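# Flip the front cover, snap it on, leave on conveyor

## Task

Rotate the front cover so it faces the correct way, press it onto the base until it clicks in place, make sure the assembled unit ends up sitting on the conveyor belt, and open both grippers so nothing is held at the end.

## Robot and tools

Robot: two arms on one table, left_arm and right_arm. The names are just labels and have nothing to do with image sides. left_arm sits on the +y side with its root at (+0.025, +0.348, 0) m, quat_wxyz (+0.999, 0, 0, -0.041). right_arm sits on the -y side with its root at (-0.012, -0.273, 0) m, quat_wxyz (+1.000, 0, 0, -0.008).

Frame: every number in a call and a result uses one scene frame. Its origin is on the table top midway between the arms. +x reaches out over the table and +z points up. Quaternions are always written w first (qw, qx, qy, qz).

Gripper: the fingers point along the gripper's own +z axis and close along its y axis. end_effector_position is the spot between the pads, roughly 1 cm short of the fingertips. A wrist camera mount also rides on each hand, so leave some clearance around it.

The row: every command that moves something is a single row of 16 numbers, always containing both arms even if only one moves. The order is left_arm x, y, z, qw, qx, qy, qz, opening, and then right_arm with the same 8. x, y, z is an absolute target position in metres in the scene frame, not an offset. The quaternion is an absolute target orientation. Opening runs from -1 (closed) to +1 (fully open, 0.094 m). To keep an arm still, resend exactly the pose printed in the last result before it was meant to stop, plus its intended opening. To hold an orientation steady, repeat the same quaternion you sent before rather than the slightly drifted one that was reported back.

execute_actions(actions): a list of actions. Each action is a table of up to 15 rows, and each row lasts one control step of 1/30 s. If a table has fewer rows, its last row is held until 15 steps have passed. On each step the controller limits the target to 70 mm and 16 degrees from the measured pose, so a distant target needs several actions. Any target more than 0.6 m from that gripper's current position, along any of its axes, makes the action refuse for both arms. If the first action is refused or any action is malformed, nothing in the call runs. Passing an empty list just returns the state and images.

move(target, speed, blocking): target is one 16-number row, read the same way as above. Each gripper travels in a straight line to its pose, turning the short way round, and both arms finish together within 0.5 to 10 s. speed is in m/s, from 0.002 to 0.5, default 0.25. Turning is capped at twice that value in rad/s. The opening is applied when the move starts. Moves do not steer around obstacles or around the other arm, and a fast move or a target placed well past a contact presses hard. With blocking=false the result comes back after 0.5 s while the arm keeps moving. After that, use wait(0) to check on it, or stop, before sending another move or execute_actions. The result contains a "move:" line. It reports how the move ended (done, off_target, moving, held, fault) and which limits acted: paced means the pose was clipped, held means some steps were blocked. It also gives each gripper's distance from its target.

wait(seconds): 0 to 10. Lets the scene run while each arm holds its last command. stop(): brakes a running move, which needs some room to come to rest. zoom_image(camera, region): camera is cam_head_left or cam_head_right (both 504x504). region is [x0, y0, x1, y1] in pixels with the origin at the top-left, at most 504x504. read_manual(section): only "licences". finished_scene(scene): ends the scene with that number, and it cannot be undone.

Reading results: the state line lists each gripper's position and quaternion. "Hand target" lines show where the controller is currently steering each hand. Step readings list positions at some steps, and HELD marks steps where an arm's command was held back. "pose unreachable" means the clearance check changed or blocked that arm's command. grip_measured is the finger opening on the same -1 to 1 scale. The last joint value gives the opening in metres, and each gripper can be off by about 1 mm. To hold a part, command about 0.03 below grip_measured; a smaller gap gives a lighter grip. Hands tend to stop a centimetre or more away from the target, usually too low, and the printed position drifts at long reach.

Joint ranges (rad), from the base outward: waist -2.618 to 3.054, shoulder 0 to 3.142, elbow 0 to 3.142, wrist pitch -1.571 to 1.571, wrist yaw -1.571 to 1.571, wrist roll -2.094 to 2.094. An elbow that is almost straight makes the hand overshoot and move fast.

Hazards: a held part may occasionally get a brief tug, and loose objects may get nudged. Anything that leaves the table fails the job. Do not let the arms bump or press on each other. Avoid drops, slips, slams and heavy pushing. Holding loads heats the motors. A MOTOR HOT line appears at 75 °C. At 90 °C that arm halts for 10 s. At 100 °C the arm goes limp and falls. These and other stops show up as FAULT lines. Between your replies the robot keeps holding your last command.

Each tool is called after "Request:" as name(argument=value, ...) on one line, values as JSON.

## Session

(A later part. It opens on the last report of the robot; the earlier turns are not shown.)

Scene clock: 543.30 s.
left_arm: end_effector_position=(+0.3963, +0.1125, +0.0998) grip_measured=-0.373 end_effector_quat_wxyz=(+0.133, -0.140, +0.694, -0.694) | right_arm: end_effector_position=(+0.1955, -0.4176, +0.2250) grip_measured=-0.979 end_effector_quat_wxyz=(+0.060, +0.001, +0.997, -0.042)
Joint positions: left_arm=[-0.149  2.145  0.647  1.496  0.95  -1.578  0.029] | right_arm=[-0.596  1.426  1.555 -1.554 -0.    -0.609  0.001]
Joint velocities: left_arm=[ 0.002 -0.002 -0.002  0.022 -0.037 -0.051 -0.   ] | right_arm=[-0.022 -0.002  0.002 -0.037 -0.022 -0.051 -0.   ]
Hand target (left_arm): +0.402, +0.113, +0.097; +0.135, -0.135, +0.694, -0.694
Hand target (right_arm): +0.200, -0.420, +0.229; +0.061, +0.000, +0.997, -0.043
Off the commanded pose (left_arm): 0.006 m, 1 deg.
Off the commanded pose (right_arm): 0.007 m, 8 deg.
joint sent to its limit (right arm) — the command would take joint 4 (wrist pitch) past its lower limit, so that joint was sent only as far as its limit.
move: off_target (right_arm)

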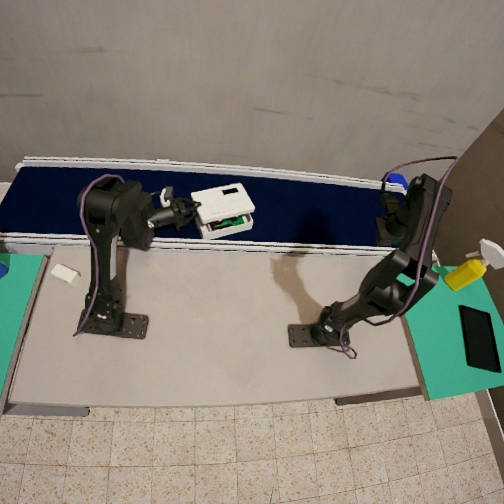

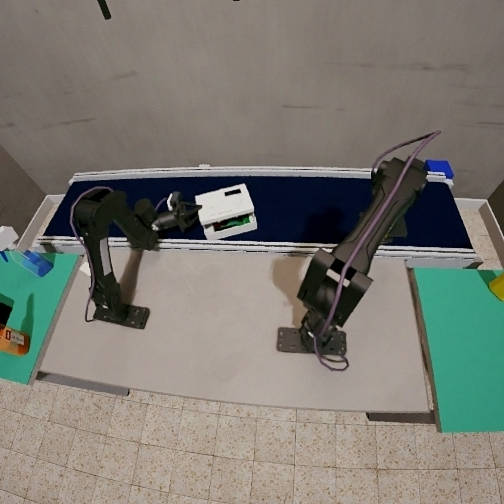

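Request:
move(target=[0.385,0.113,0.086,0.128,-0.142,0.729,-0.657,-0.72,0.2,-0.42,0.23,0,0,1,0,-1], speed=0.02)

Request:
zoom_image(camera="cam_head_left", region=[160, 170, 280, 255])

Request:
zoom_image(camera="cam_head_right", region=[160, 170, 280, 255])

Scene clock: 559.53 s.
left_arm: end_effector_position=(+0.3892, +0.1145, +0.0813) grip_measured=-0.373 end_effector_quat_wxyz=(+0.120, -0.151, +0.728, -0.658) | right_arm: end_effector_position=(+0.1955, -0.4176, +0.2250) grip_measured=-0.979 end_effector_quat_wxyz=(+0.060, +0.001, +0.997, -0.042)
Joint positions: left_arm=[-0.149  2.079  0.622  1.277  0.947 -1.448  0.029] | right_arm=[-0.596  1.426  1.555 -1.554 -0.    -0.609  0.001]
Joint velocities: left_arm=[-0.002  0.012 -0.012 -0.007  0.022 -0.037 -0.   ] | right_arm=[-0.002 -0.012  0.007 -0.022 -0.051 -0.037 -0.002]
Hand target (left_arm): +0.385, +0.113, +0.086; +0.128, -0.142, +0.729, -0.658
Hand target (right_arm): +0.200, -0.420, +0.229; +0.061, +0.000, +0.997, -0.043
Off the commanded pose (left_arm): 0.006 m, 1 deg.
Off the commanded pose (right_arm): 0.007 m, 8 deg.
joint sent to its limit (right arm) — the command would take joint 4 (wrist pitch) past its lower limit, so that joint was sent only as far as its limit.
move: off_target (right_arm)

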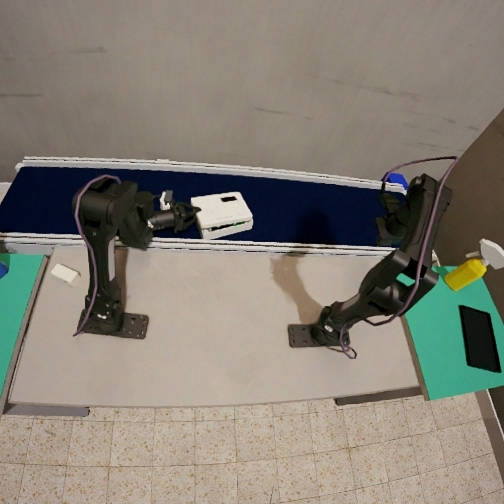

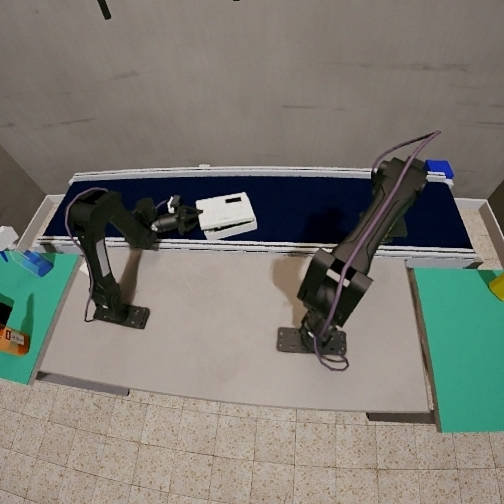

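Region (160, 170, 280, 255) of cam_head_left's 504x504 image, scaled by 4.200, with more detail than that image has; it fills the top 357 rows of this view, and the rest is white.

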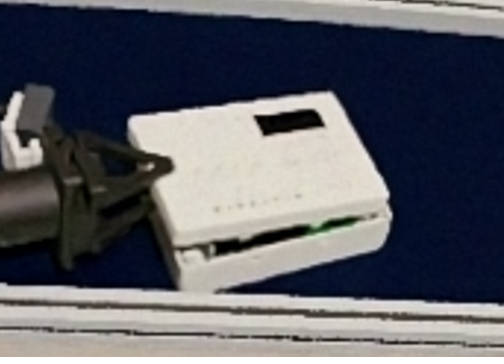

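Region (160, 170, 280, 255) of cam_head_right's 504x504 image, scaled by 4.200, with more detail than that image has; it fills the top 357 rows of this view, and the rest is white.

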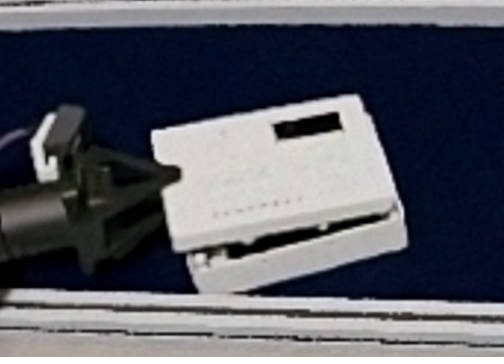

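Request:
move(target=[0.381,0.106,0.088,0.128,-0.142,0.729,-0.657,-0.72,0.2,-0.42,0.23,0,0,1,0,-1], speed=0.01)

Request:
zoom_image(camera="cam_head_left", region=[160, 170, 280, 255])

Request:
zoom_image(camera="cam_head_right", region=[160, 170, 280, 255])

Scene clock: 572.93 s.
left_arm: end_effector_position=(+0.3873, +0.1066, +0.0828) grip_measured=-0.373 end_effector_quat_wxyz=(+0.123, -0.148, +0.729, -0.657) | right_arm: end_effector_position=(+0.1955, -0.4176, +0.2250) grip_measured=-0.979 end_effector_quat_wxyz=(+0.060, +0.001, +0.997, -0.042)
Joint positions: left_arm=[-0.176  2.073  0.622  1.275  0.92  -1.446  0.029] | right_arm=[-0.596  1.426  1.555 -1.554 -0.    -0.609  0.001]
Joint velocities: left_arm=[-0.012 -0.012 -0.017  0.007 -0.007 -0.037 -0.001] | right_arm=[-0.007  0.007 -0.007 -0.051 -0.022  0.007  0.001]
Hand target (left_arm): +0.381, +0.106, +0.088; +0.128, -0.142, +0.729, -0.657
Hand target (right_arm): +0.200, -0.420, +0.229; +0.061, +0.000, +0.997, -0.043
Off the commanded pose (left_arm): 0.008 m, 1 deg.
Off the commanded pose (right_arm): 0.007 m, 8 deg.
joint sent to its limit (right arm) — the command would take joint 4 (wrist pitch) past its lower limit, so that joint was sent only as far as its limit.
move: off_target (right_arm)

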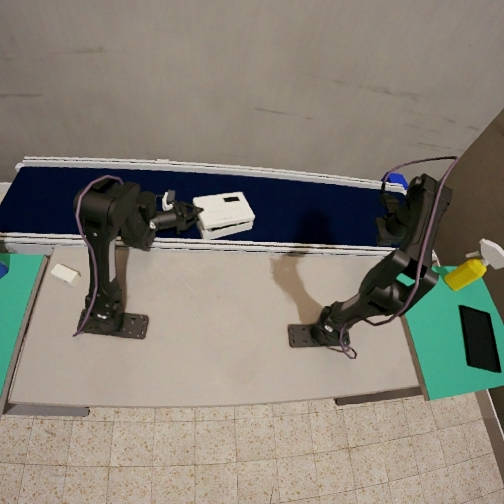

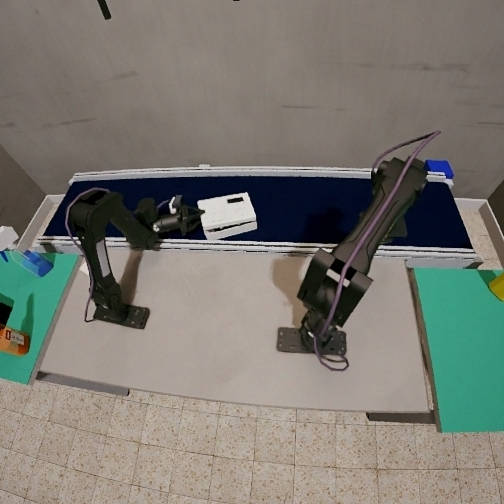

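Region (160, 170, 280, 255) of cam_head_left's 504x504 image, scaled by 4.200, with more detail than that image has; it fills the top 357 rows of this view, and the rest is white.

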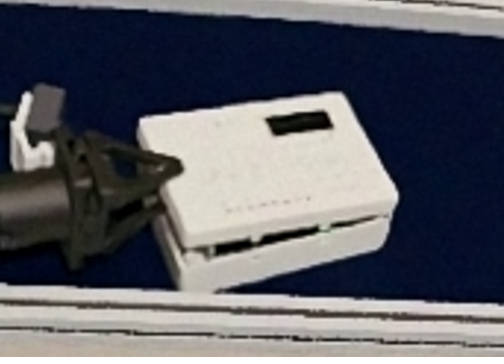

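Region (160, 170, 280, 255) of cam_head_right's 504x504 image, scaled by 4.200, with more detail than that image has; it fills the top 357 rows of this view, and the rest is white.

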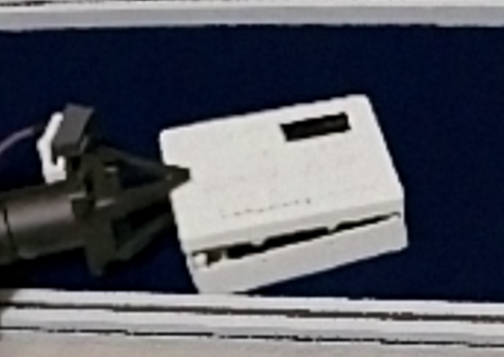

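Request:
execute_actions(actions=[[[0.383,0.106,0.09,0.128,-0.142,0.729,-0.657,-0.3,0.1955,-0.4176,0.225,0.06,0,0.997,-0.042,-1]],[[0.379,0.118,0.09,0.128,-0.142,0.729,-0.657,-0.3,0.1955,-0.4176,0.225,0.06,0,0.997,-0.042,-1]],[[0.373,0.134,0.09,0.128,-0.142,0.729,-0.657,-0.3,0.1955,-0.4176,0.225,0.06,0,0.997,-0.042,-1]],[[0.365,0.155,0.09,0.128,-0.142,0.729,-0.657,-0.3,0.1955,-0.4176,0.225,0.06,0,0.997,-0.042,-1]]])

Request:
zoom_image(camera="cam_head_left", region=[160, 170, 280, 255])

Request:
zoom_image(camera="cam_head_right", region=[160, 170, 280, 255])

Scene clock: 585.37 s.
left_arm: end_effector_position=(+0.3716, +0.1547, +0.0877) grip_measured=-0.302 end_effector_quat_wxyz=(+0.128, -0.153, +0.727, -0.657) | right_arm: end_effector_position=(+0.1955, -0.4176, +0.2250) grip_measured=-0.979 end_effector_quat_wxyz=(+0.060, +0.001, +0.997, -0.042)
Joint positions: left_arm=[-0.028  1.994  0.513  1.272  1.051 -1.404  0.033] | right_arm=[-0.596  1.426  1.555 -1.554 -0.    -0.609  0.001]
Joint velocities: left_arm=[-0.002  0.007  0.012 -0.007  0.066 -0.066  0.   ] | right_arm=[-0.012  0.007  0.017  0.007  0.007  0.007 -0.   ]
Hand target (left_arm): +0.365, +0.155, +0.090; +0.128, -0.142, +0.729, -0.658
Hand target (right_arm): +0.196, -0.418, +0.225; +0.060, +0.000, +0.997, -0.042
Off the commanded pose (left_arm): 0.007 m, 1 deg.
Off the commanded pose (right_arm): 0.000 m, 0 deg.
Step readings (end_effector_position; steps 1 to 15: 1st action; 16 to 30: 2nd action; 31 to 45: 3rd action; 46 to 60: 4th action):
0: left_arm (+0.3873, +0.1066, +0.0827) | right_arm (+0.1955, -0.4176, +0.2250)
1: left_arm (+0.3873, +0.1067, +0.0829) | right_arm (+0.1955, -0.4176, +0.2250)
2: left_arm (+0.3873, +0.1066, +0.0834) | right_arm (+0.1955, -0.4176, +0.2250)
4: left_arm (+0.3875, +0.1066, +0.0858) | right_arm (+0.1955, -0.4176, +0.2250)
8: left_arm (+0.3877, +0.1066, +0.0879) | right_arm (+0.1955, -0.4176, +0.2250)
15: left_arm (+0.3877, +0.1066, +0.0879) | right_arm (+0.1955, -0.4176, +0.2250)
16: left_arm (+0.3871, +0.1074, +0.0877) | right_arm (+0.1955, -0.4176, +0.2250)
17: left_arm (+0.3859, +0.1093, +0.0874) | right_arm (+0.1955, -0.4176, +0.2250)
19: left_arm (+0.3845, +0.1137, +0.0862) | right_arm (+0.1955, -0.4176, +0.2250)
23: left_arm (+0.3843, +0.1160, +0.0855) | right_arm (+0.1955, -0.4176, +0.2250)
30: left_arm (+0.3839, +0.1158, +0.0856) | right_arm (+0.1955, -0.4176, +0.2250)
31: left_arm (+0.3829, +0.1174, +0.0857) | right_arm (+0.1955, -0.4176, +0.2250)
32: left_arm (+0.3813, +0.1210, +0.0854) | right_arm (+0.1955, -0.4176, +0.2250)
34: left_arm (+0.3805, +0.1293, +0.0848) | right_arm (+0.1955, -0.4176, +0.2250)
38: left_arm (+0.3804, +0.1337, +0.0858) | right_arm (+0.1955, -0.4176, +0.2250)
45: left_arm (+0.3789, +0.1330, +0.0865) | right_arm (+0.1955, -0.4176, +0.2250)
46: left_arm (+0.3776, +0.1350, +0.0867) | right_arm (+0.1955, -0.4176, +0.2250)
47: left_arm (+0.3758, +0.1396, +0.0866) | right_arm (+0.1955, -0.4176, +0.2250)
49: left_arm (+0.3745, +0.1502, +0.0860) | right_arm (+0.1955, -0.4176, +0.2250)
53: left_arm (+0.3736, +0.1556, +0.0865) | right_arm (+0.1955, -0.4176, +0.2250)
60: end_effector_position above

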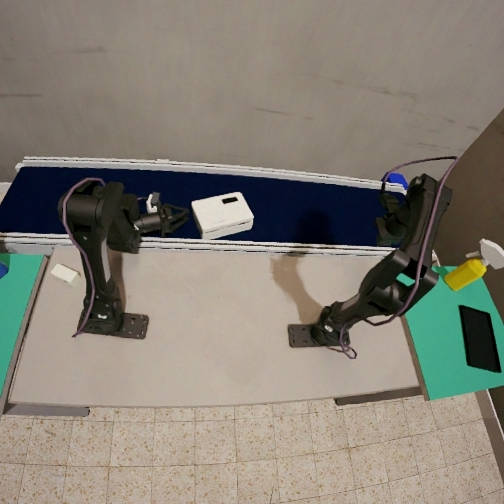

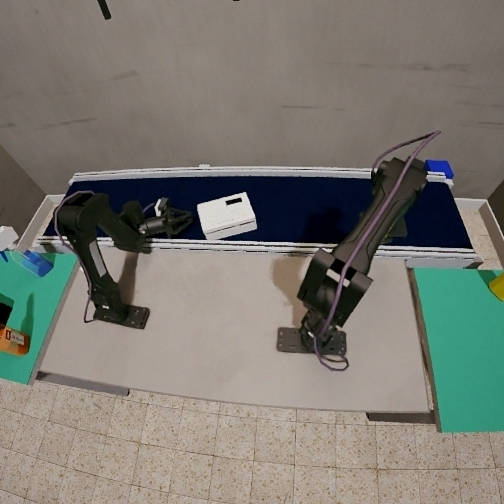

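Region (160, 170, 280, 255) of cam_head_left's 504x504 image, scaled by 4.200, with more detail than that image has; it fills the top 357 rows of this view, and the rest is white.

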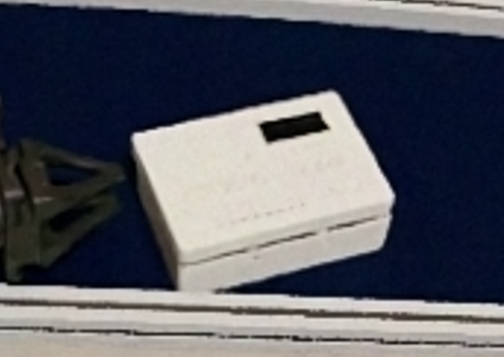

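Region (160, 170, 280, 255) of cam_head_right's 504x504 image, scaled by 4.200, with more detail than that image has; it fills the top 357 rows of this view, and the rest is white.

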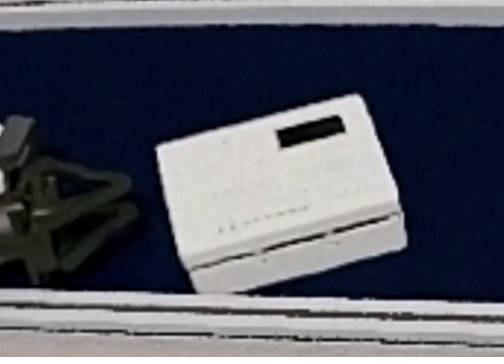

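Request:
move(target=[0.37,0.15,0.14,0.213,0.547,0.796,-0.147,0.5,0.1955,-0.4176,0.225,0.06,0,0.997,-0.042,-1], speed=0.25)

Request:
move(target=[0.41,0.032,0.12,0.213,0.547,0.796,-0.147,0.5,0.1955,-0.4176,0.225,0.06,0,0.997,-0.042,-1], speed=0.12)

Request:
move(target=[0.41,0.032,0.068,0.213,0.547,0.796,-0.147,0.5,0.1955,-0.4176,0.225,0.06,0,0.997,-0.042,-1], speed=0.03)

Request:
zoom_image(camera="cam_head_left", region=[160, 170, 280, 255])

Request:
zoom_image(camera="cam_head_right", region=[160, 170, 280, 255])

Scene clock: 598.73 s.
left_arm: end_effector_position=(+0.3711, +0.1513, +0.1264) grip_measured=+0.498 end_effector_quat_wxyz=(+0.201, +0.542, +0.802, -0.153) | right_arm: end_effector_position=(+0.1955, -0.4176, +0.2250) grip_measured=-0.979 end_effector_quat_wxyz=(+0.060, +0.001, +0.997, -0.042)
Joint positions: left_arm=[-0.265  1.739  1.377 -0.872  0.392  0.774  0.07 ] | right_arm=[-0.596  1.426  1.555 -1.554 -0.    -0.609  0.001]
Joint velocities: left_arm=[-0.027  0.007  0.012 -0.051 -0.022  0.007  0.   ] | right_arm=[ 0.002  0.012  0.012  0.007 -0.007 -0.007 -0.001]
Hand target (left_arm): +0.371, +0.150, +0.139; +0.211, +0.550, +0.795, -0.148
Hand target (right_arm): +0.196, -0.418, +0.225; +0.060, +0.000, +0.997, -0.042
Off the commanded pose (left_arm): 0.014 m, 2 deg.
Off the commanded pose (right_arm): 0.000 m, 0 deg.
move: off_target (left_arm)

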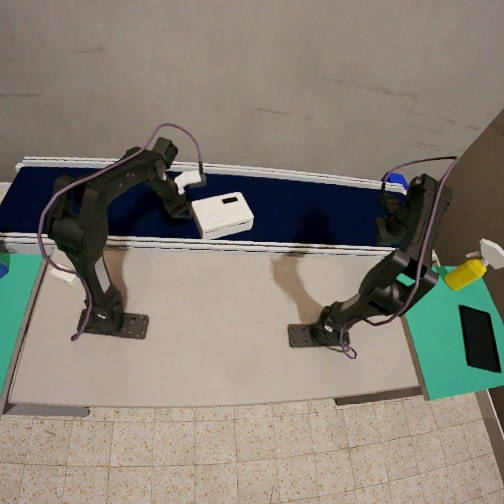

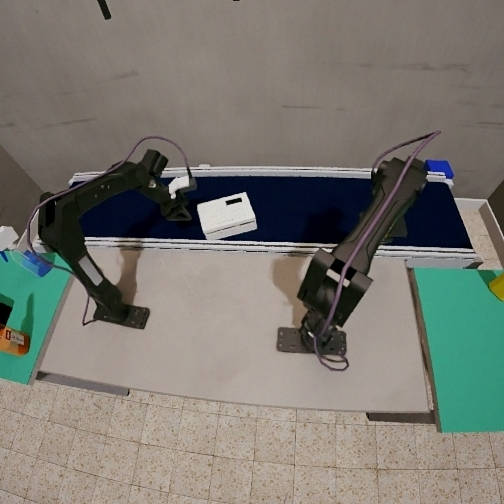

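Scene clock: 600.13 s.
left_arm: end_effector_position=(+0.4070, +0.0345, +0.1184) grip_measured=+0.498 end_effector_quat_wxyz=(+0.214, +0.552, +0.792, -0.147) | right_arm: end_effector_position=(+0.1955, -0.4176, +0.2250) grip_measured=-0.979 end_effector_quat_wxyz=(+0.060, +0.001, +0.997, -0.042)
Joint positions: left_arm=[-0.5    2.033  1.719 -0.819  0.3    0.568  0.07 ] | right_arm=[-0.596  1.426  1.555 -1.554 -0.    -0.609  0.001]
Joint velocities: left_arm=[-0.007 -0.012  0.022  0.022 -0.007 -0.095  0.   ] | right_arm=[ 0.007 -0.012  0.012  0.037 -0.007 -0.007 -0.001]
Hand target (left_arm): +0.411, +0.032, +0.119; +0.213, +0.547, +0.796, -0.146
Hand target (right_arm): +0.196, -0.418, +0.225; +0.060, +0.000, +0.997, -0.042
Off the commanded pose (left_arm): 0.004 m, 1 deg.
Off the commanded pose (right_arm): 0.000 m, 0 deg.
move: done

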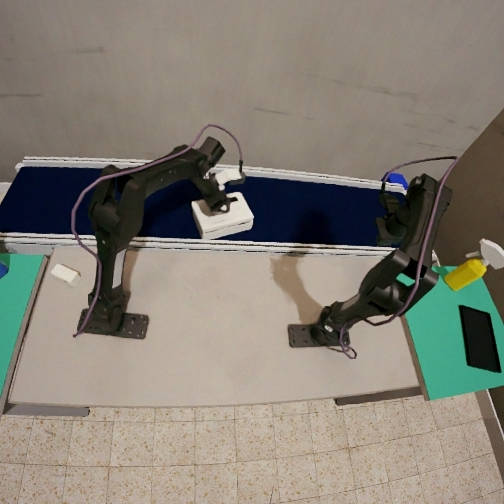

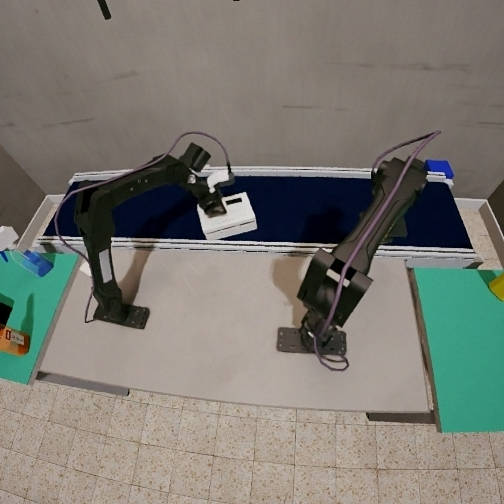

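Scene clock: 602.07 s.
left_arm: end_effector_position=(+0.4150, +0.0288, +0.0911) grip_measured=+0.498 end_effector_quat_wxyz=(+0.238, +0.550, +0.787, -0.148) | right_arm: end_effector_position=(+0.1955, -0.4176, +0.2250) grip_measured=-0.979 end_effector_quat_wxyz=(+0.060, +0.001, +0.997, -0.042)
Joint positions: left_arm=[-0.5    2.046  1.607 -0.643  0.302  0.561  0.07 ] | right_arm=[-0.596  1.426  1.555 -1.554 -0.    -0.609  0.001]
Joint velocities: left_arm=[-0.002 -0.002 -0.007  0.007 -0.007 -0.051 -0.002] | right_arm=[-0.002 -0.007 -0.007 -0.081  0.066  0.037  0.001]
Hand target (left_arm): +0.409, +0.033, +0.069; +0.213, +0.547, +0.796, -0.147
Hand target (right_arm): +0.196, -0.418, +0.225; +0.060, +0.000, +0.997, -0.042
Off the commanded pose (left_arm): 0.024 m, 3 deg.
Off the commanded pose (right_arm): 0.000 m, 0 deg.
move: off_target (left_arm)

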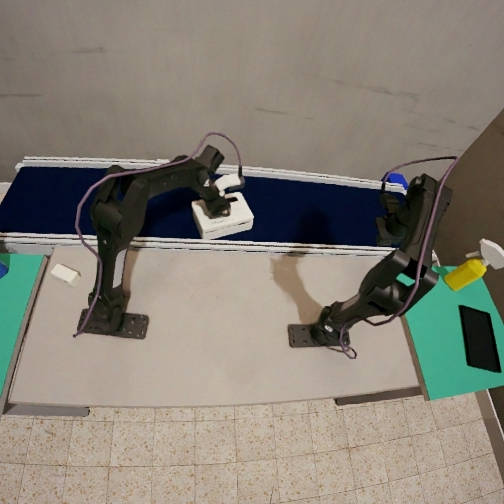

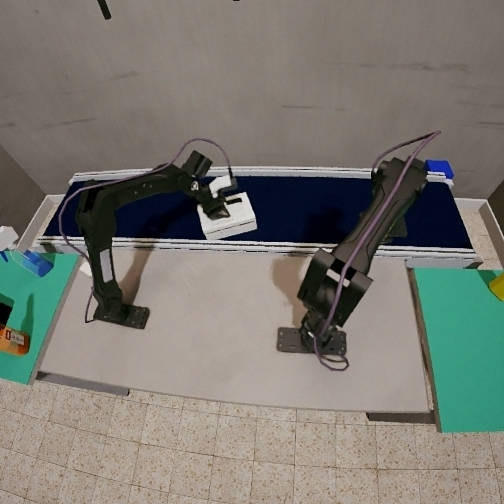

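Region (160, 170, 280, 255) of cam_head_left's 504x504 image, scaled by 4.200, with more detail than that image has; it fills the top 357 rows of this view, and the rest is white.

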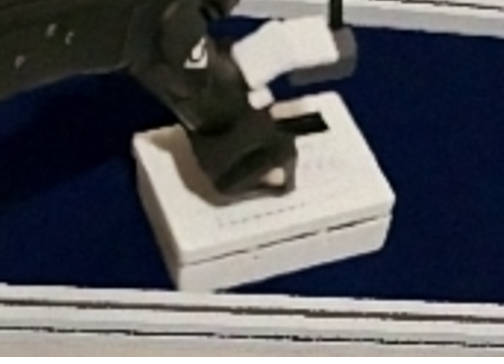

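Region (160, 170, 280, 255) of cam_head_right's 504x504 image, scaled by 4.200, with more detail than that image has; it fills the top 357 rows of this view, and the rest is white.

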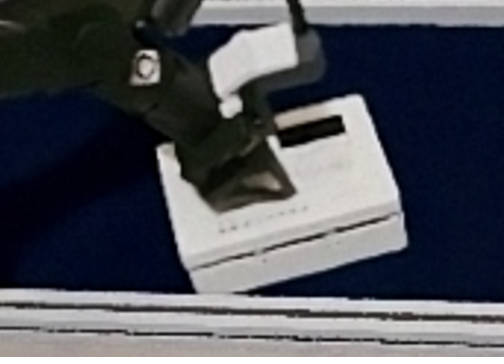

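Request:
execute_actions(actions=[[[0.41,0.032,0.058,0.2,0.547,0.8,-0.147,0.5,0.1955,-0.4176,0.225,0.06,0,0.997,-0.042,-1]],[[0.41,0.032,0.048,0.19,0.547,0.802,-0.147,0.5,0.1955,-0.4176,0.225,0.06,0,0.997,-0.042,-1]],[[0.41,0.032,0.038,0.18,0.547,0.804,-0.147,0.5,0.1955,-0.4176,0.225,0.06,0,0.997,-0.042,-1]]])

Request:
zoom_image(camera="cam_head_right", region=[160, 170, 280, 255])

Scene clock: 609.57 s.
left_arm: end_effector_position=(+0.4194, +0.0210, +0.0884) grip_measured=+0.499 end_effector_quat_wxyz=(+0.246, +0.550, +0.782, -0.160) | right_arm: end_effector_position=(+0.1955, -0.4176, +0.2250) grip_measured=-0.979 end_effector_quat_wxyz=(+0.060, +0.001, +0.997, -0.042)
Joint positions: left_arm=[-0.5    2.069  1.617 -0.61   0.326  0.557  0.07 ] | right_arm=[-0.596  1.426  1.555 -1.554 -0.    -0.609  0.001]
Joint velocities: left_arm=[-0.007 -0.007 -0.007 -0.051 -0.022  0.022 -0.   ] | right_arm=[-0.012  0.002  0.002  0.007  0.007 -0.081 -0.   ]
Hand target (left_arm): +0.407, +0.034, +0.041; +0.181, +0.548, +0.803, -0.147
Hand target (right_arm): +0.196, -0.418, +0.225; +0.060, +0.000, +0.997, -0.042
Off the commanded pose (left_arm): 0.052 m, 8 deg.
Off the commanded pose (right_arm): 0.000 m, 0 deg.
Step readings (end_effector_position; steps 1 to 15: 1st action; 16 to 30: 2nd action; 31 to 45: 3rd action):
0: left_arm (+0.4153, +0.0286, +0.0912) | right_arm (+0.1955, -0.4176, +0.2250)
1: left_arm (+0.4152, +0.0286, +0.0901) | right_arm (+0.1955, -0.4176, +0.2250)
2: left_arm (+0.4152, +0.0281, +0.0900) | right_arm (+0.1955, -0.4176, +0.2250)
4: left_arm (+0.4154, +0.0278, +0.0899) | right_arm (+0.1955, -0.4176, +0.2250)
8: left_arm (+0.4155, +0.0275, +0.0899) | right_arm (+0.1955, -0.4176, +0.2250)
15: left_arm (+0.4155, +0.0273, +0.0900) | right_arm (+0.1955, -0.4176, +0.2250)
16: left_arm (+0.4154, +0.0273, +0.0891) | right_arm (+0.1955, -0.4176, +0.2250)
17: left_arm (+0.4155, +0.0266, +0.0889) | right_arm (+0.1955, -0.4176, +0.2250)
19: left_arm (+0.4161, +0.0257, +0.0889) | right_arm (+0.1955, -0.4176, +0.2250)
23: left_arm (+0.4165, +0.0248, +0.0888) | right_arm (+0.1955, -0.4176, +0.2250)
30: left_arm (+0.4168, +0.0244, +0.0889) | right_arm (+0.1955, -0.4176, +0.2250)
31: left_arm (+0.4168, +0.0242, +0.0882) | right_arm (+0.1955, -0.4176, +0.2250)
32: left_arm (+0.4173, +0.0236, +0.0881) | right_arm (+0.1955, -0.4176, +0.2250)
34: left_arm (+0.4183, +0.0224, +0.0881) | right_arm (+0.1955, -0.4176, +0.2250)
38: left_arm (+0.4193, +0.0211, +0.0882) | right_arm (+0.1955, -0.4176, +0.2250)
45: end_effector_position above

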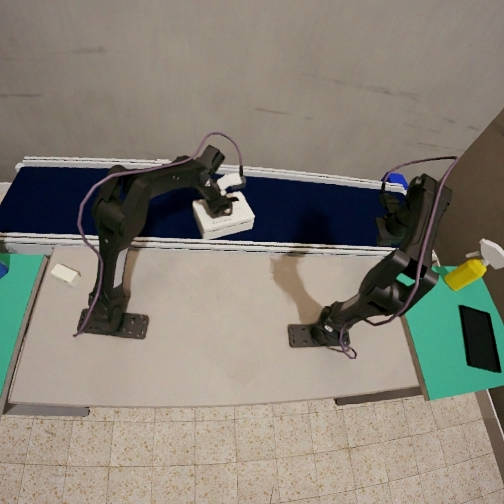

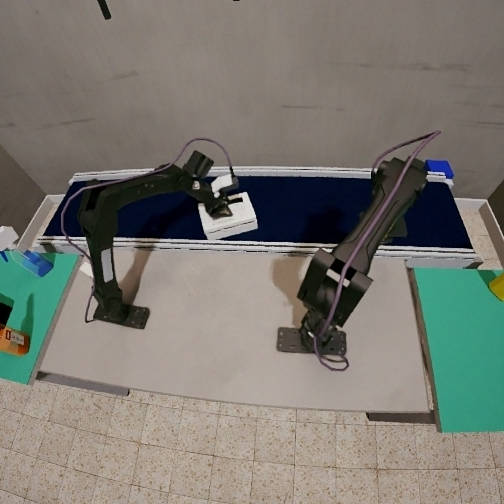

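Region (160, 170, 280, 255) of cam_head_right's 504x504 image, scaled by 4.200, with more detail than that image has; it fills the top 357 rows of this view, and the rest is white.

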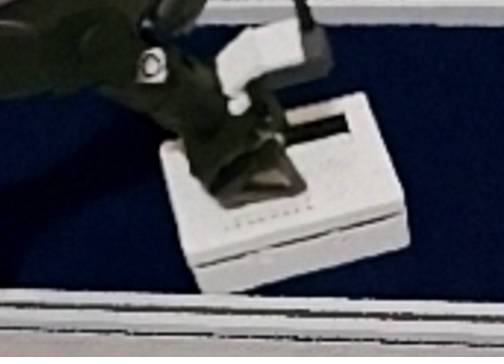

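Request:
move(target=[0.38,0.2,0.15,0.213,0.547,0.796,-0.147,-1,0.368,0.006,0.115,0,-0.182,0.983,0,-1], speed=0.2)

Request:
move(target=[0.38,0.2,0.15,0.213,0.547,0.796,-0.147,-1,0.368,0.006,0.06,0,-0.182,0.983,0,-1], speed=0.03)

Request:
zoom_image(camera="cam_head_left", region=[160, 170, 280, 255])

Scene clock: 624.70 s.
left_arm: end_effector_position=(+0.3882, +0.1998, +0.1473) grip_measured=-0.982 end_effector_quat_wxyz=(+0.214, +0.544, +0.800, -0.139) | right_arm: end_effector_position=(+0.3685, +0.0029, +0.1091) grip_measured=-0.979 end_effector_quat_wxyz=(+0.018, -0.185, +0.982, +0.005)
Joint positions: left_arm=[-0.122  1.731  1.452 -0.981  0.418  0.924  0.001] | right_arm=[ 0.643  2.415  2.429 -1.548  0.007  0.254  0.001]
Joint velocities: left_arm=[-0.022  0.017  0.007  0.022 -0.022  0.051 -0.   ] | right_arm=[-0.007 -0.002  0.007 -0.066  0.022 -0.051 -0.   ]
Hand target (left_arm): +0.380, +0.200, +0.151; +0.213, +0.547, +0.796, -0.149
Hand target (right_arm): +0.370, +0.004, +0.114; +0.021, -0.182, +0.983, +0.008
Off the commanded pose (left_arm): 0.009 m, 1 deg.
Off the commanded pose (right_arm): 0.007 m, 2 deg.
joint sent to its limit (right arm) — the command would take joint 4 (wrist pitch) past its lower limit, so that joint was sent only as far as its limit.
move: done

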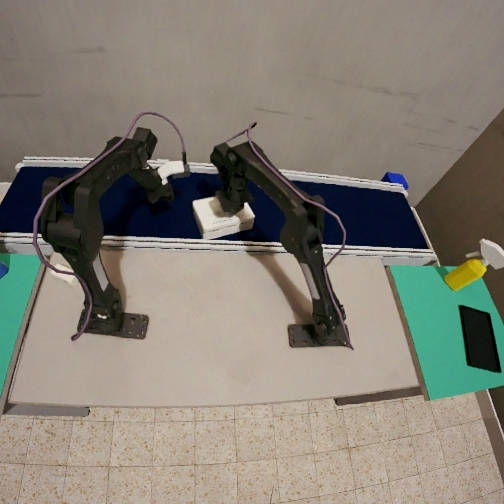

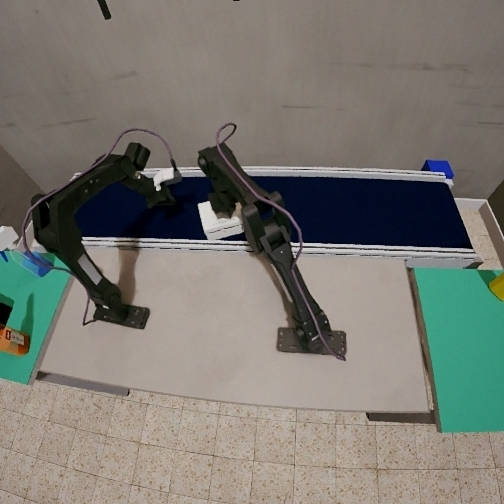

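Scene clock: 626.57 s.
left_arm: end_effector_position=(+0.3882, +0.1998, +0.1473) grip_measured=-0.982 end_effector_quat_wxyz=(+0.214, +0.544, +0.799, -0.138) | right_arm: end_effector_position=(+0.3673, +0.0020, +0.0875) grip_measured=-0.979 end_effector_quat_wxyz=(+0.013, -0.184, +0.983, +0.002)
Joint positions: left_arm=[-0.122  1.731  1.452 -0.981  0.418  0.925  0.001] | right_arm=[ 0.643  2.392  2.3   -1.453  0.007  0.257  0.001]
Joint velocities: left_arm=[ 0.002 -0.017 -0.002  0.081 -0.037 -0.051 -0.002] | right_arm=[-0.002 -0.027 -0.002  0.037 -0.007  0.051 -0.   ]
Hand target (left_arm): +0.380, +0.200, +0.150; +0.213, +0.547, +0.796, -0.147
Hand target (right_arm): +0.366, +0.005, +0.061; -0.001, -0.182, +0.983, -0.001
Off the commanded pose (left_arm): 0.009 m, 1 deg.
Off the commanded pose (right_arm): 0.028 m, 2 deg.
move: off_target (right_arm)

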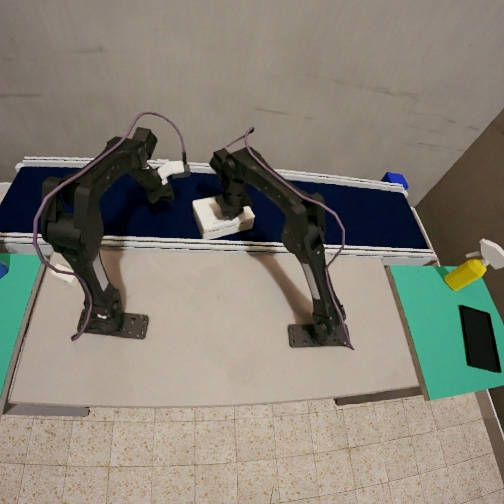

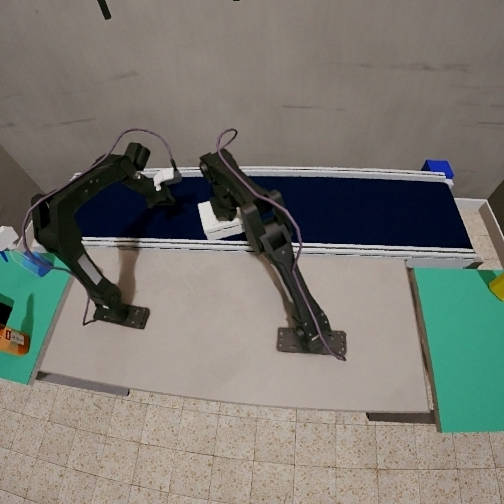

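Region (160, 170, 280, 255) of cam_head_left's 504x504 image, scaled by 4.200, with more detail than that image has; it fills the top 357 rows of this view, and the rest is white.

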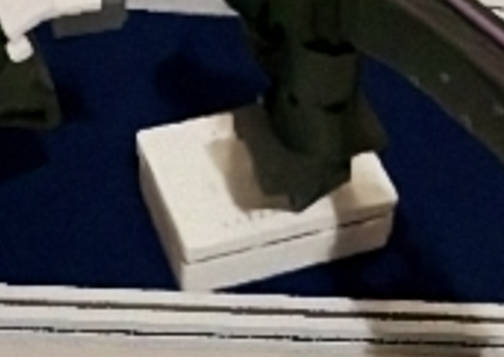

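Request:
execute_actions(actions=[[[0.38,0.2,0.15,0.213,0.547,0.796,-0.147,-1,0.368,0.006,0.048,0,-0.182,0.983,0,-1]],[[0.38,0.2,0.15,0.213,0.547,0.796,-0.147,-1,0.368,0.006,0.036,0,-0.182,0.983,0,-1]]])

Request:
move(target=[0.38,0.2,0.15,0.213,0.547,0.796,-0.147,-1,0.34,-0.12,0.13,0,-0.182,0.983,0,-1], speed=0.1)

Request:
zoom_image(camera="cam_head_left", region=[180, 180, 270, 245])

Request:
zoom_image(camera="cam_head_right", region=[180, 180, 270, 245])

Scene clock: 637.60 s.
left_arm: end_effector_position=(+0.3882, +0.1998, +0.1473) grip_measured=-0.982 end_effector_quat_wxyz=(+0.214, +0.544, +0.799, -0.138) | right_arm: end_effector_position=(+0.3669, +0.0007, +0.0851) grip_measured=-0.980 end_effector_quat_wxyz=(+0.027, -0.183, +0.983, +0.007)
Joint positions: left_arm=[-0.122  1.731  1.452 -0.981  0.418  0.925  0.001] | right_arm=[ 0.643  2.339  2.197 -1.374  0.011  0.258  0.001]
Joint velocities: left_arm=[-0.012 -0.002 -0.002  0.007  0.095  0.051  0.001] | right_arm=[ 0.002 -0.012 -0.002 -0.051  0.007  0.037  0.001]
Hand target (left_arm): +0.380, +0.200, +0.150; +0.213, +0.547, +0.796, -0.147
Hand target (right_arm): +0.364, +0.003, +0.038; -0.002, -0.182, +0.983, -0.001
Off the commanded pose (left_arm): 0.009 m, 1 deg.
Off the commanded pose (right_arm): 0.049 m, 3 deg.
Step readings (end_effector_position; steps 1 to 15: 1st action; 16 to 30: 2nd action):
0: left_arm (+0.3882, +0.1998, +0.1473) | right_arm (+0.3674, +0.0020, +0.0875)
1: left_arm (+0.3882, +0.1998, +0.1473) | right_arm (+0.3671, +0.0017, +0.0866)
2: left_arm (+0.3882, +0.1998, +0.1473) | right_arm (+0.3668, +0.0010, +0.0856)
4: left_arm (+0.3882, +0.1998, +0.1473) | right_arm (+0.3671, +0.0009, +0.0858)
8: left_arm (+0.3882, +0.1998, +0.1473) | right_arm (+0.3671, +0.0009, +0.0858)
15: left_arm (+0.3882, +0.1998, +0.1473) | right_arm (+0.3672, +0.0009, +0.0858)
16: left_arm (+0.3882, +0.1998, +0.1473) | right_arm (+0.3669, +0.0007, +0.0851)
17: left_arm (+0.3882, +0.1998, +0.1473) | right_arm (+0.3668, +0.0007, +0.0850)
19: left_arm (+0.3882, +0.1998, +0.1473) | right_arm (+0.3669, +0.0007, +0.0850)
23: left_arm (+0.3882, +0.1998, +0.1473) | right_arm (+0.3669, +0.0007, +0.0851)
30: end_effector_position above

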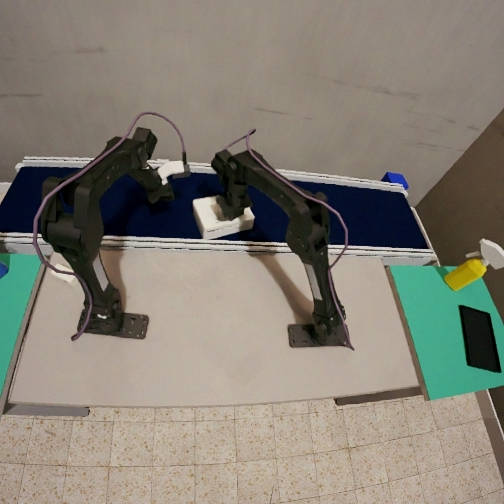

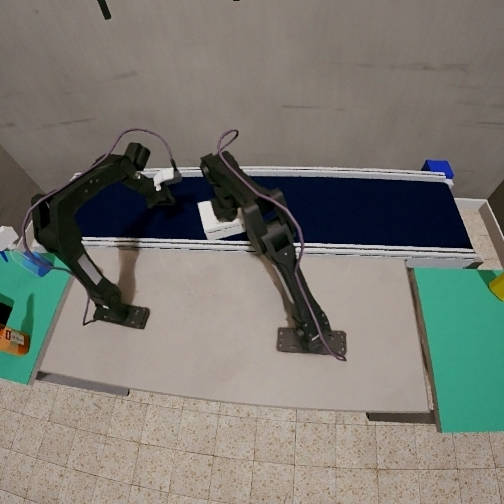

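Scene clock: 639.27 s.
left_arm: end_effector_position=(+0.3882, +0.1998, +0.1473) grip_measured=-0.982 end_effector_quat_wxyz=(+0.214, +0.544, +0.799, -0.138) | right_arm: end_effector_position=(+0.3473, -0.1154, +0.1266) grip_measured=-0.980 end_effector_quat_wxyz=(+0.006, -0.178, +0.984, +0.000)
Joint positions: left_arm=[-0.122  1.731  1.452 -0.981  0.418  0.925  0.001] | right_arm=[ 0.427  2.037  1.878 -1.4    0.003  0.054  0.001]
Joint velocities: left_arm=[-0.012 -0.002 -0.012 -0.007 -0.037 -0.081  0.   ] | right_arm=[ 0.012 -0.017  0.002  0.007 -0.095 -0.022 -0.   ]
Hand target (left_arm): +0.380, +0.200, +0.150; +0.213, +0.547, +0.796, -0.147
Hand target (right_arm): +0.339, -0.119, +0.130; +0.000, -0.182, +0.983, +0.001
Off the commanded pose (left_arm): 0.009 m, 1 deg.
Off the commanded pose (right_arm): 0.009 m, 1 deg.
move: done

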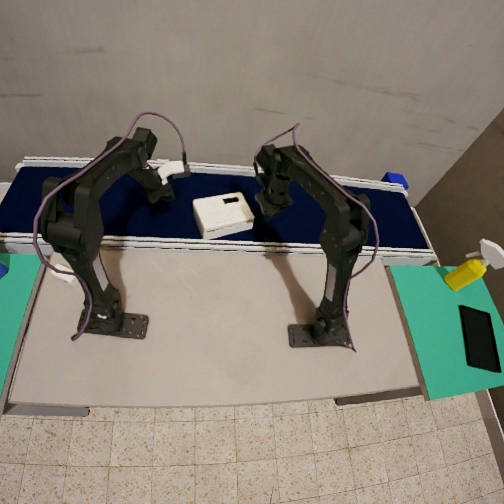

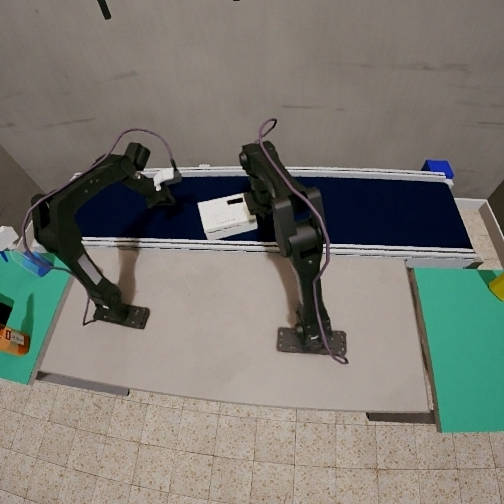

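Region (180, 180, 270, 245) of cam_head_left's 504x504 image, scaled by 5.600, with more detail than that image has.

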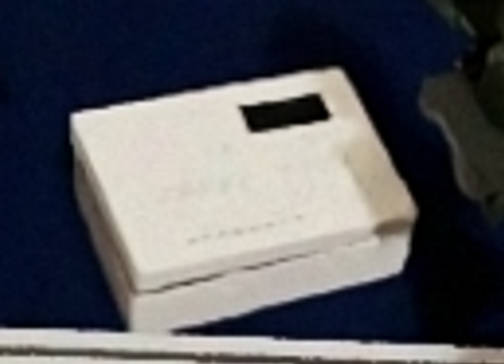

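Region (180, 180, 270, 245) of cam_head_right's 504x504 image, scaled by 5.600, with more detail than that image has.

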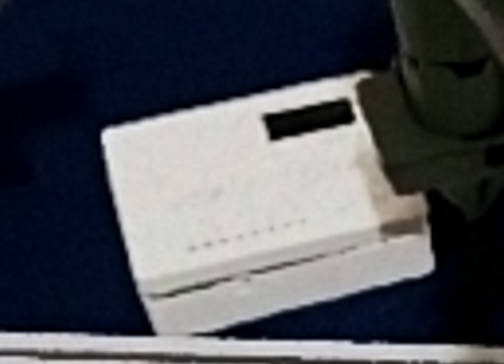

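Request:
move(target=[0.385,0.082,0.115,0,0.566,0.824,0,0.5,0.34,-0.15,0.13,0,-0.182,0.983,0,-1], speed=0.15)

Request:
move(target=[0.385,0.082,0.045,0,0.566,0.824,0,0.5,0.34,-0.15,0.13,0,-0.182,0.983,0,-1], speed=0.03)

Request:
zoom_image(camera="cam_head_left", region=[180, 180, 270, 245])

Request:
zoom_image(camera="cam_head_right", region=[180, 180, 270, 245])

Scene clock: 654.43 s.
left_arm: end_effector_position=(+0.3844, +0.0813, +0.1159) grip_measured=+0.498 end_effector_quat_wxyz=(+0.005, +0.571, +0.821, -0.003) | right_arm: end_effector_position=(+0.3427, -0.1465, +0.1245) grip_measured=-0.980 end_effector_quat_wxyz=(-0.007, -0.182, +0.983, -0.002)
Joint positions: left_arm=[-0.556  2.309  2.271 -1.522  0.006  0.577  0.07 ] | right_arm=[ 0.356  1.996  1.811 -1.4    0.002 -0.025  0.001]
Joint velocities: left_arm=[ 0.002 -0.002 -0.002 -0.007  0.022 -0.022 -0.   ] | right_arm=[-0.007  0.007  0.012 -0.022 -0.037 -0.037 -0.   ]
Hand target (left_arm): +0.385, +0.082, +0.114; -0.000, +0.567, +0.824, +0.000
Hand target (right_arm): +0.340, -0.150, +0.130; -0.000, -0.182, +0.983, +0.000
Off the commanded pose (left_arm): 0.001 m, 1 deg.
Off the commanded pose (right_arm): 0.007 m, 1 deg.
move: done

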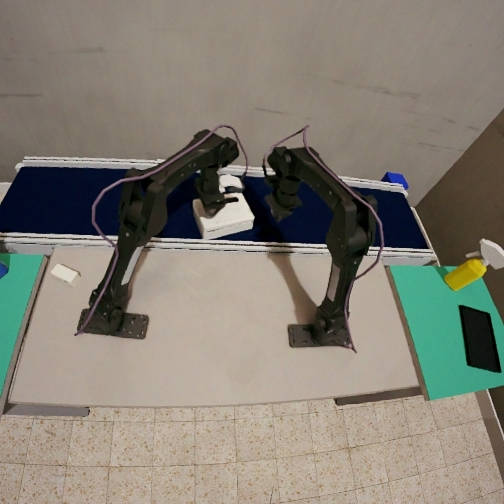

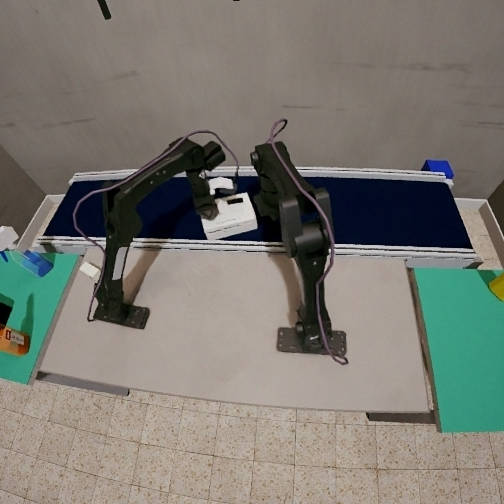

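Scene clock: 657.03 s.
left_arm: end_effector_position=(+0.3818, +0.0833, +0.0877) grip_measured=+0.498 end_effector_quat_wxyz=(+0.022, +0.571, +0.821, -0.004) | right_arm: end_effector_position=(+0.3427, -0.1465, +0.1245) grip_measured=-0.980 end_effector_quat_wxyz=(-0.007, -0.182, +0.983, -0.002)
Joint positions: left_arm=[-0.556  2.226  2.018 -1.318  0.006  0.577  0.07 ] | right_arm=[ 0.356  1.996  1.811 -1.4    0.002 -0.026  0.001]
Joint velocities: left_arm=[-0.017 -0.027  0.002 -0.007  0.037  0.037 -0.   ] | right_arm=[ 0.012 -0.012 -0.022 -0.037  0.007 -0.037 -0.   ]
Hand target (left_arm): +0.381, +0.085, +0.047; -0.002, +0.566, +0.824, +0.000
Hand target (right_arm): +0.340, -0.150, +0.130; -0.000, -0.182, +0.983, -0.000
Off the commanded pose (left_arm): 0.043 m, 3 deg.
Off the commanded pose (right_arm): 0.007 m, 1 deg.
move: off_target (left_arm)

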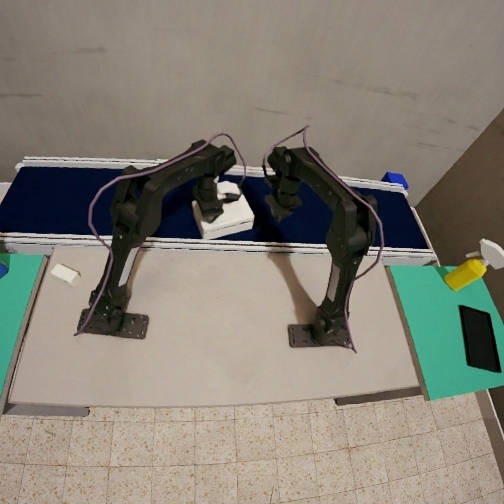

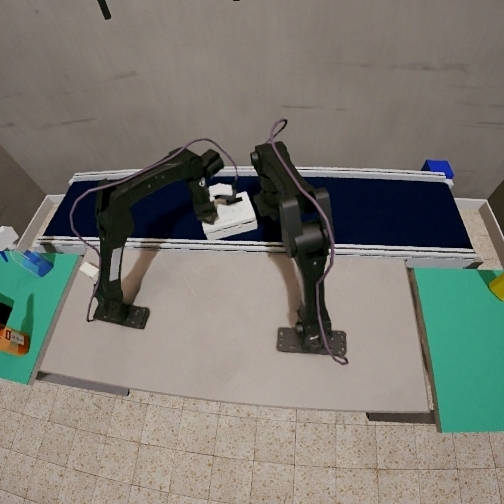

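Region (180, 180, 270, 245) of cam_head_left's 504x504 image, scaled by 5.600, with more detail than that image has.

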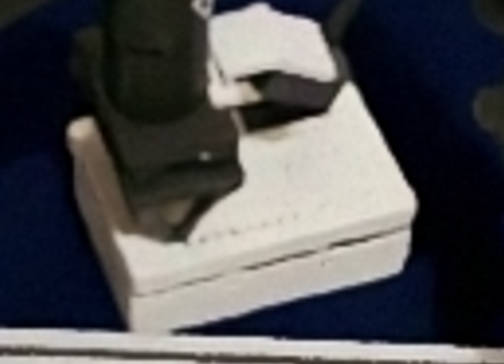

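Region (180, 180, 270, 245) of cam_head_right's 504x504 image, scaled by 5.600, with more detail than that image has.

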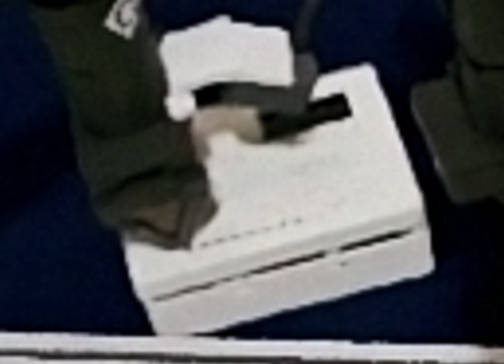

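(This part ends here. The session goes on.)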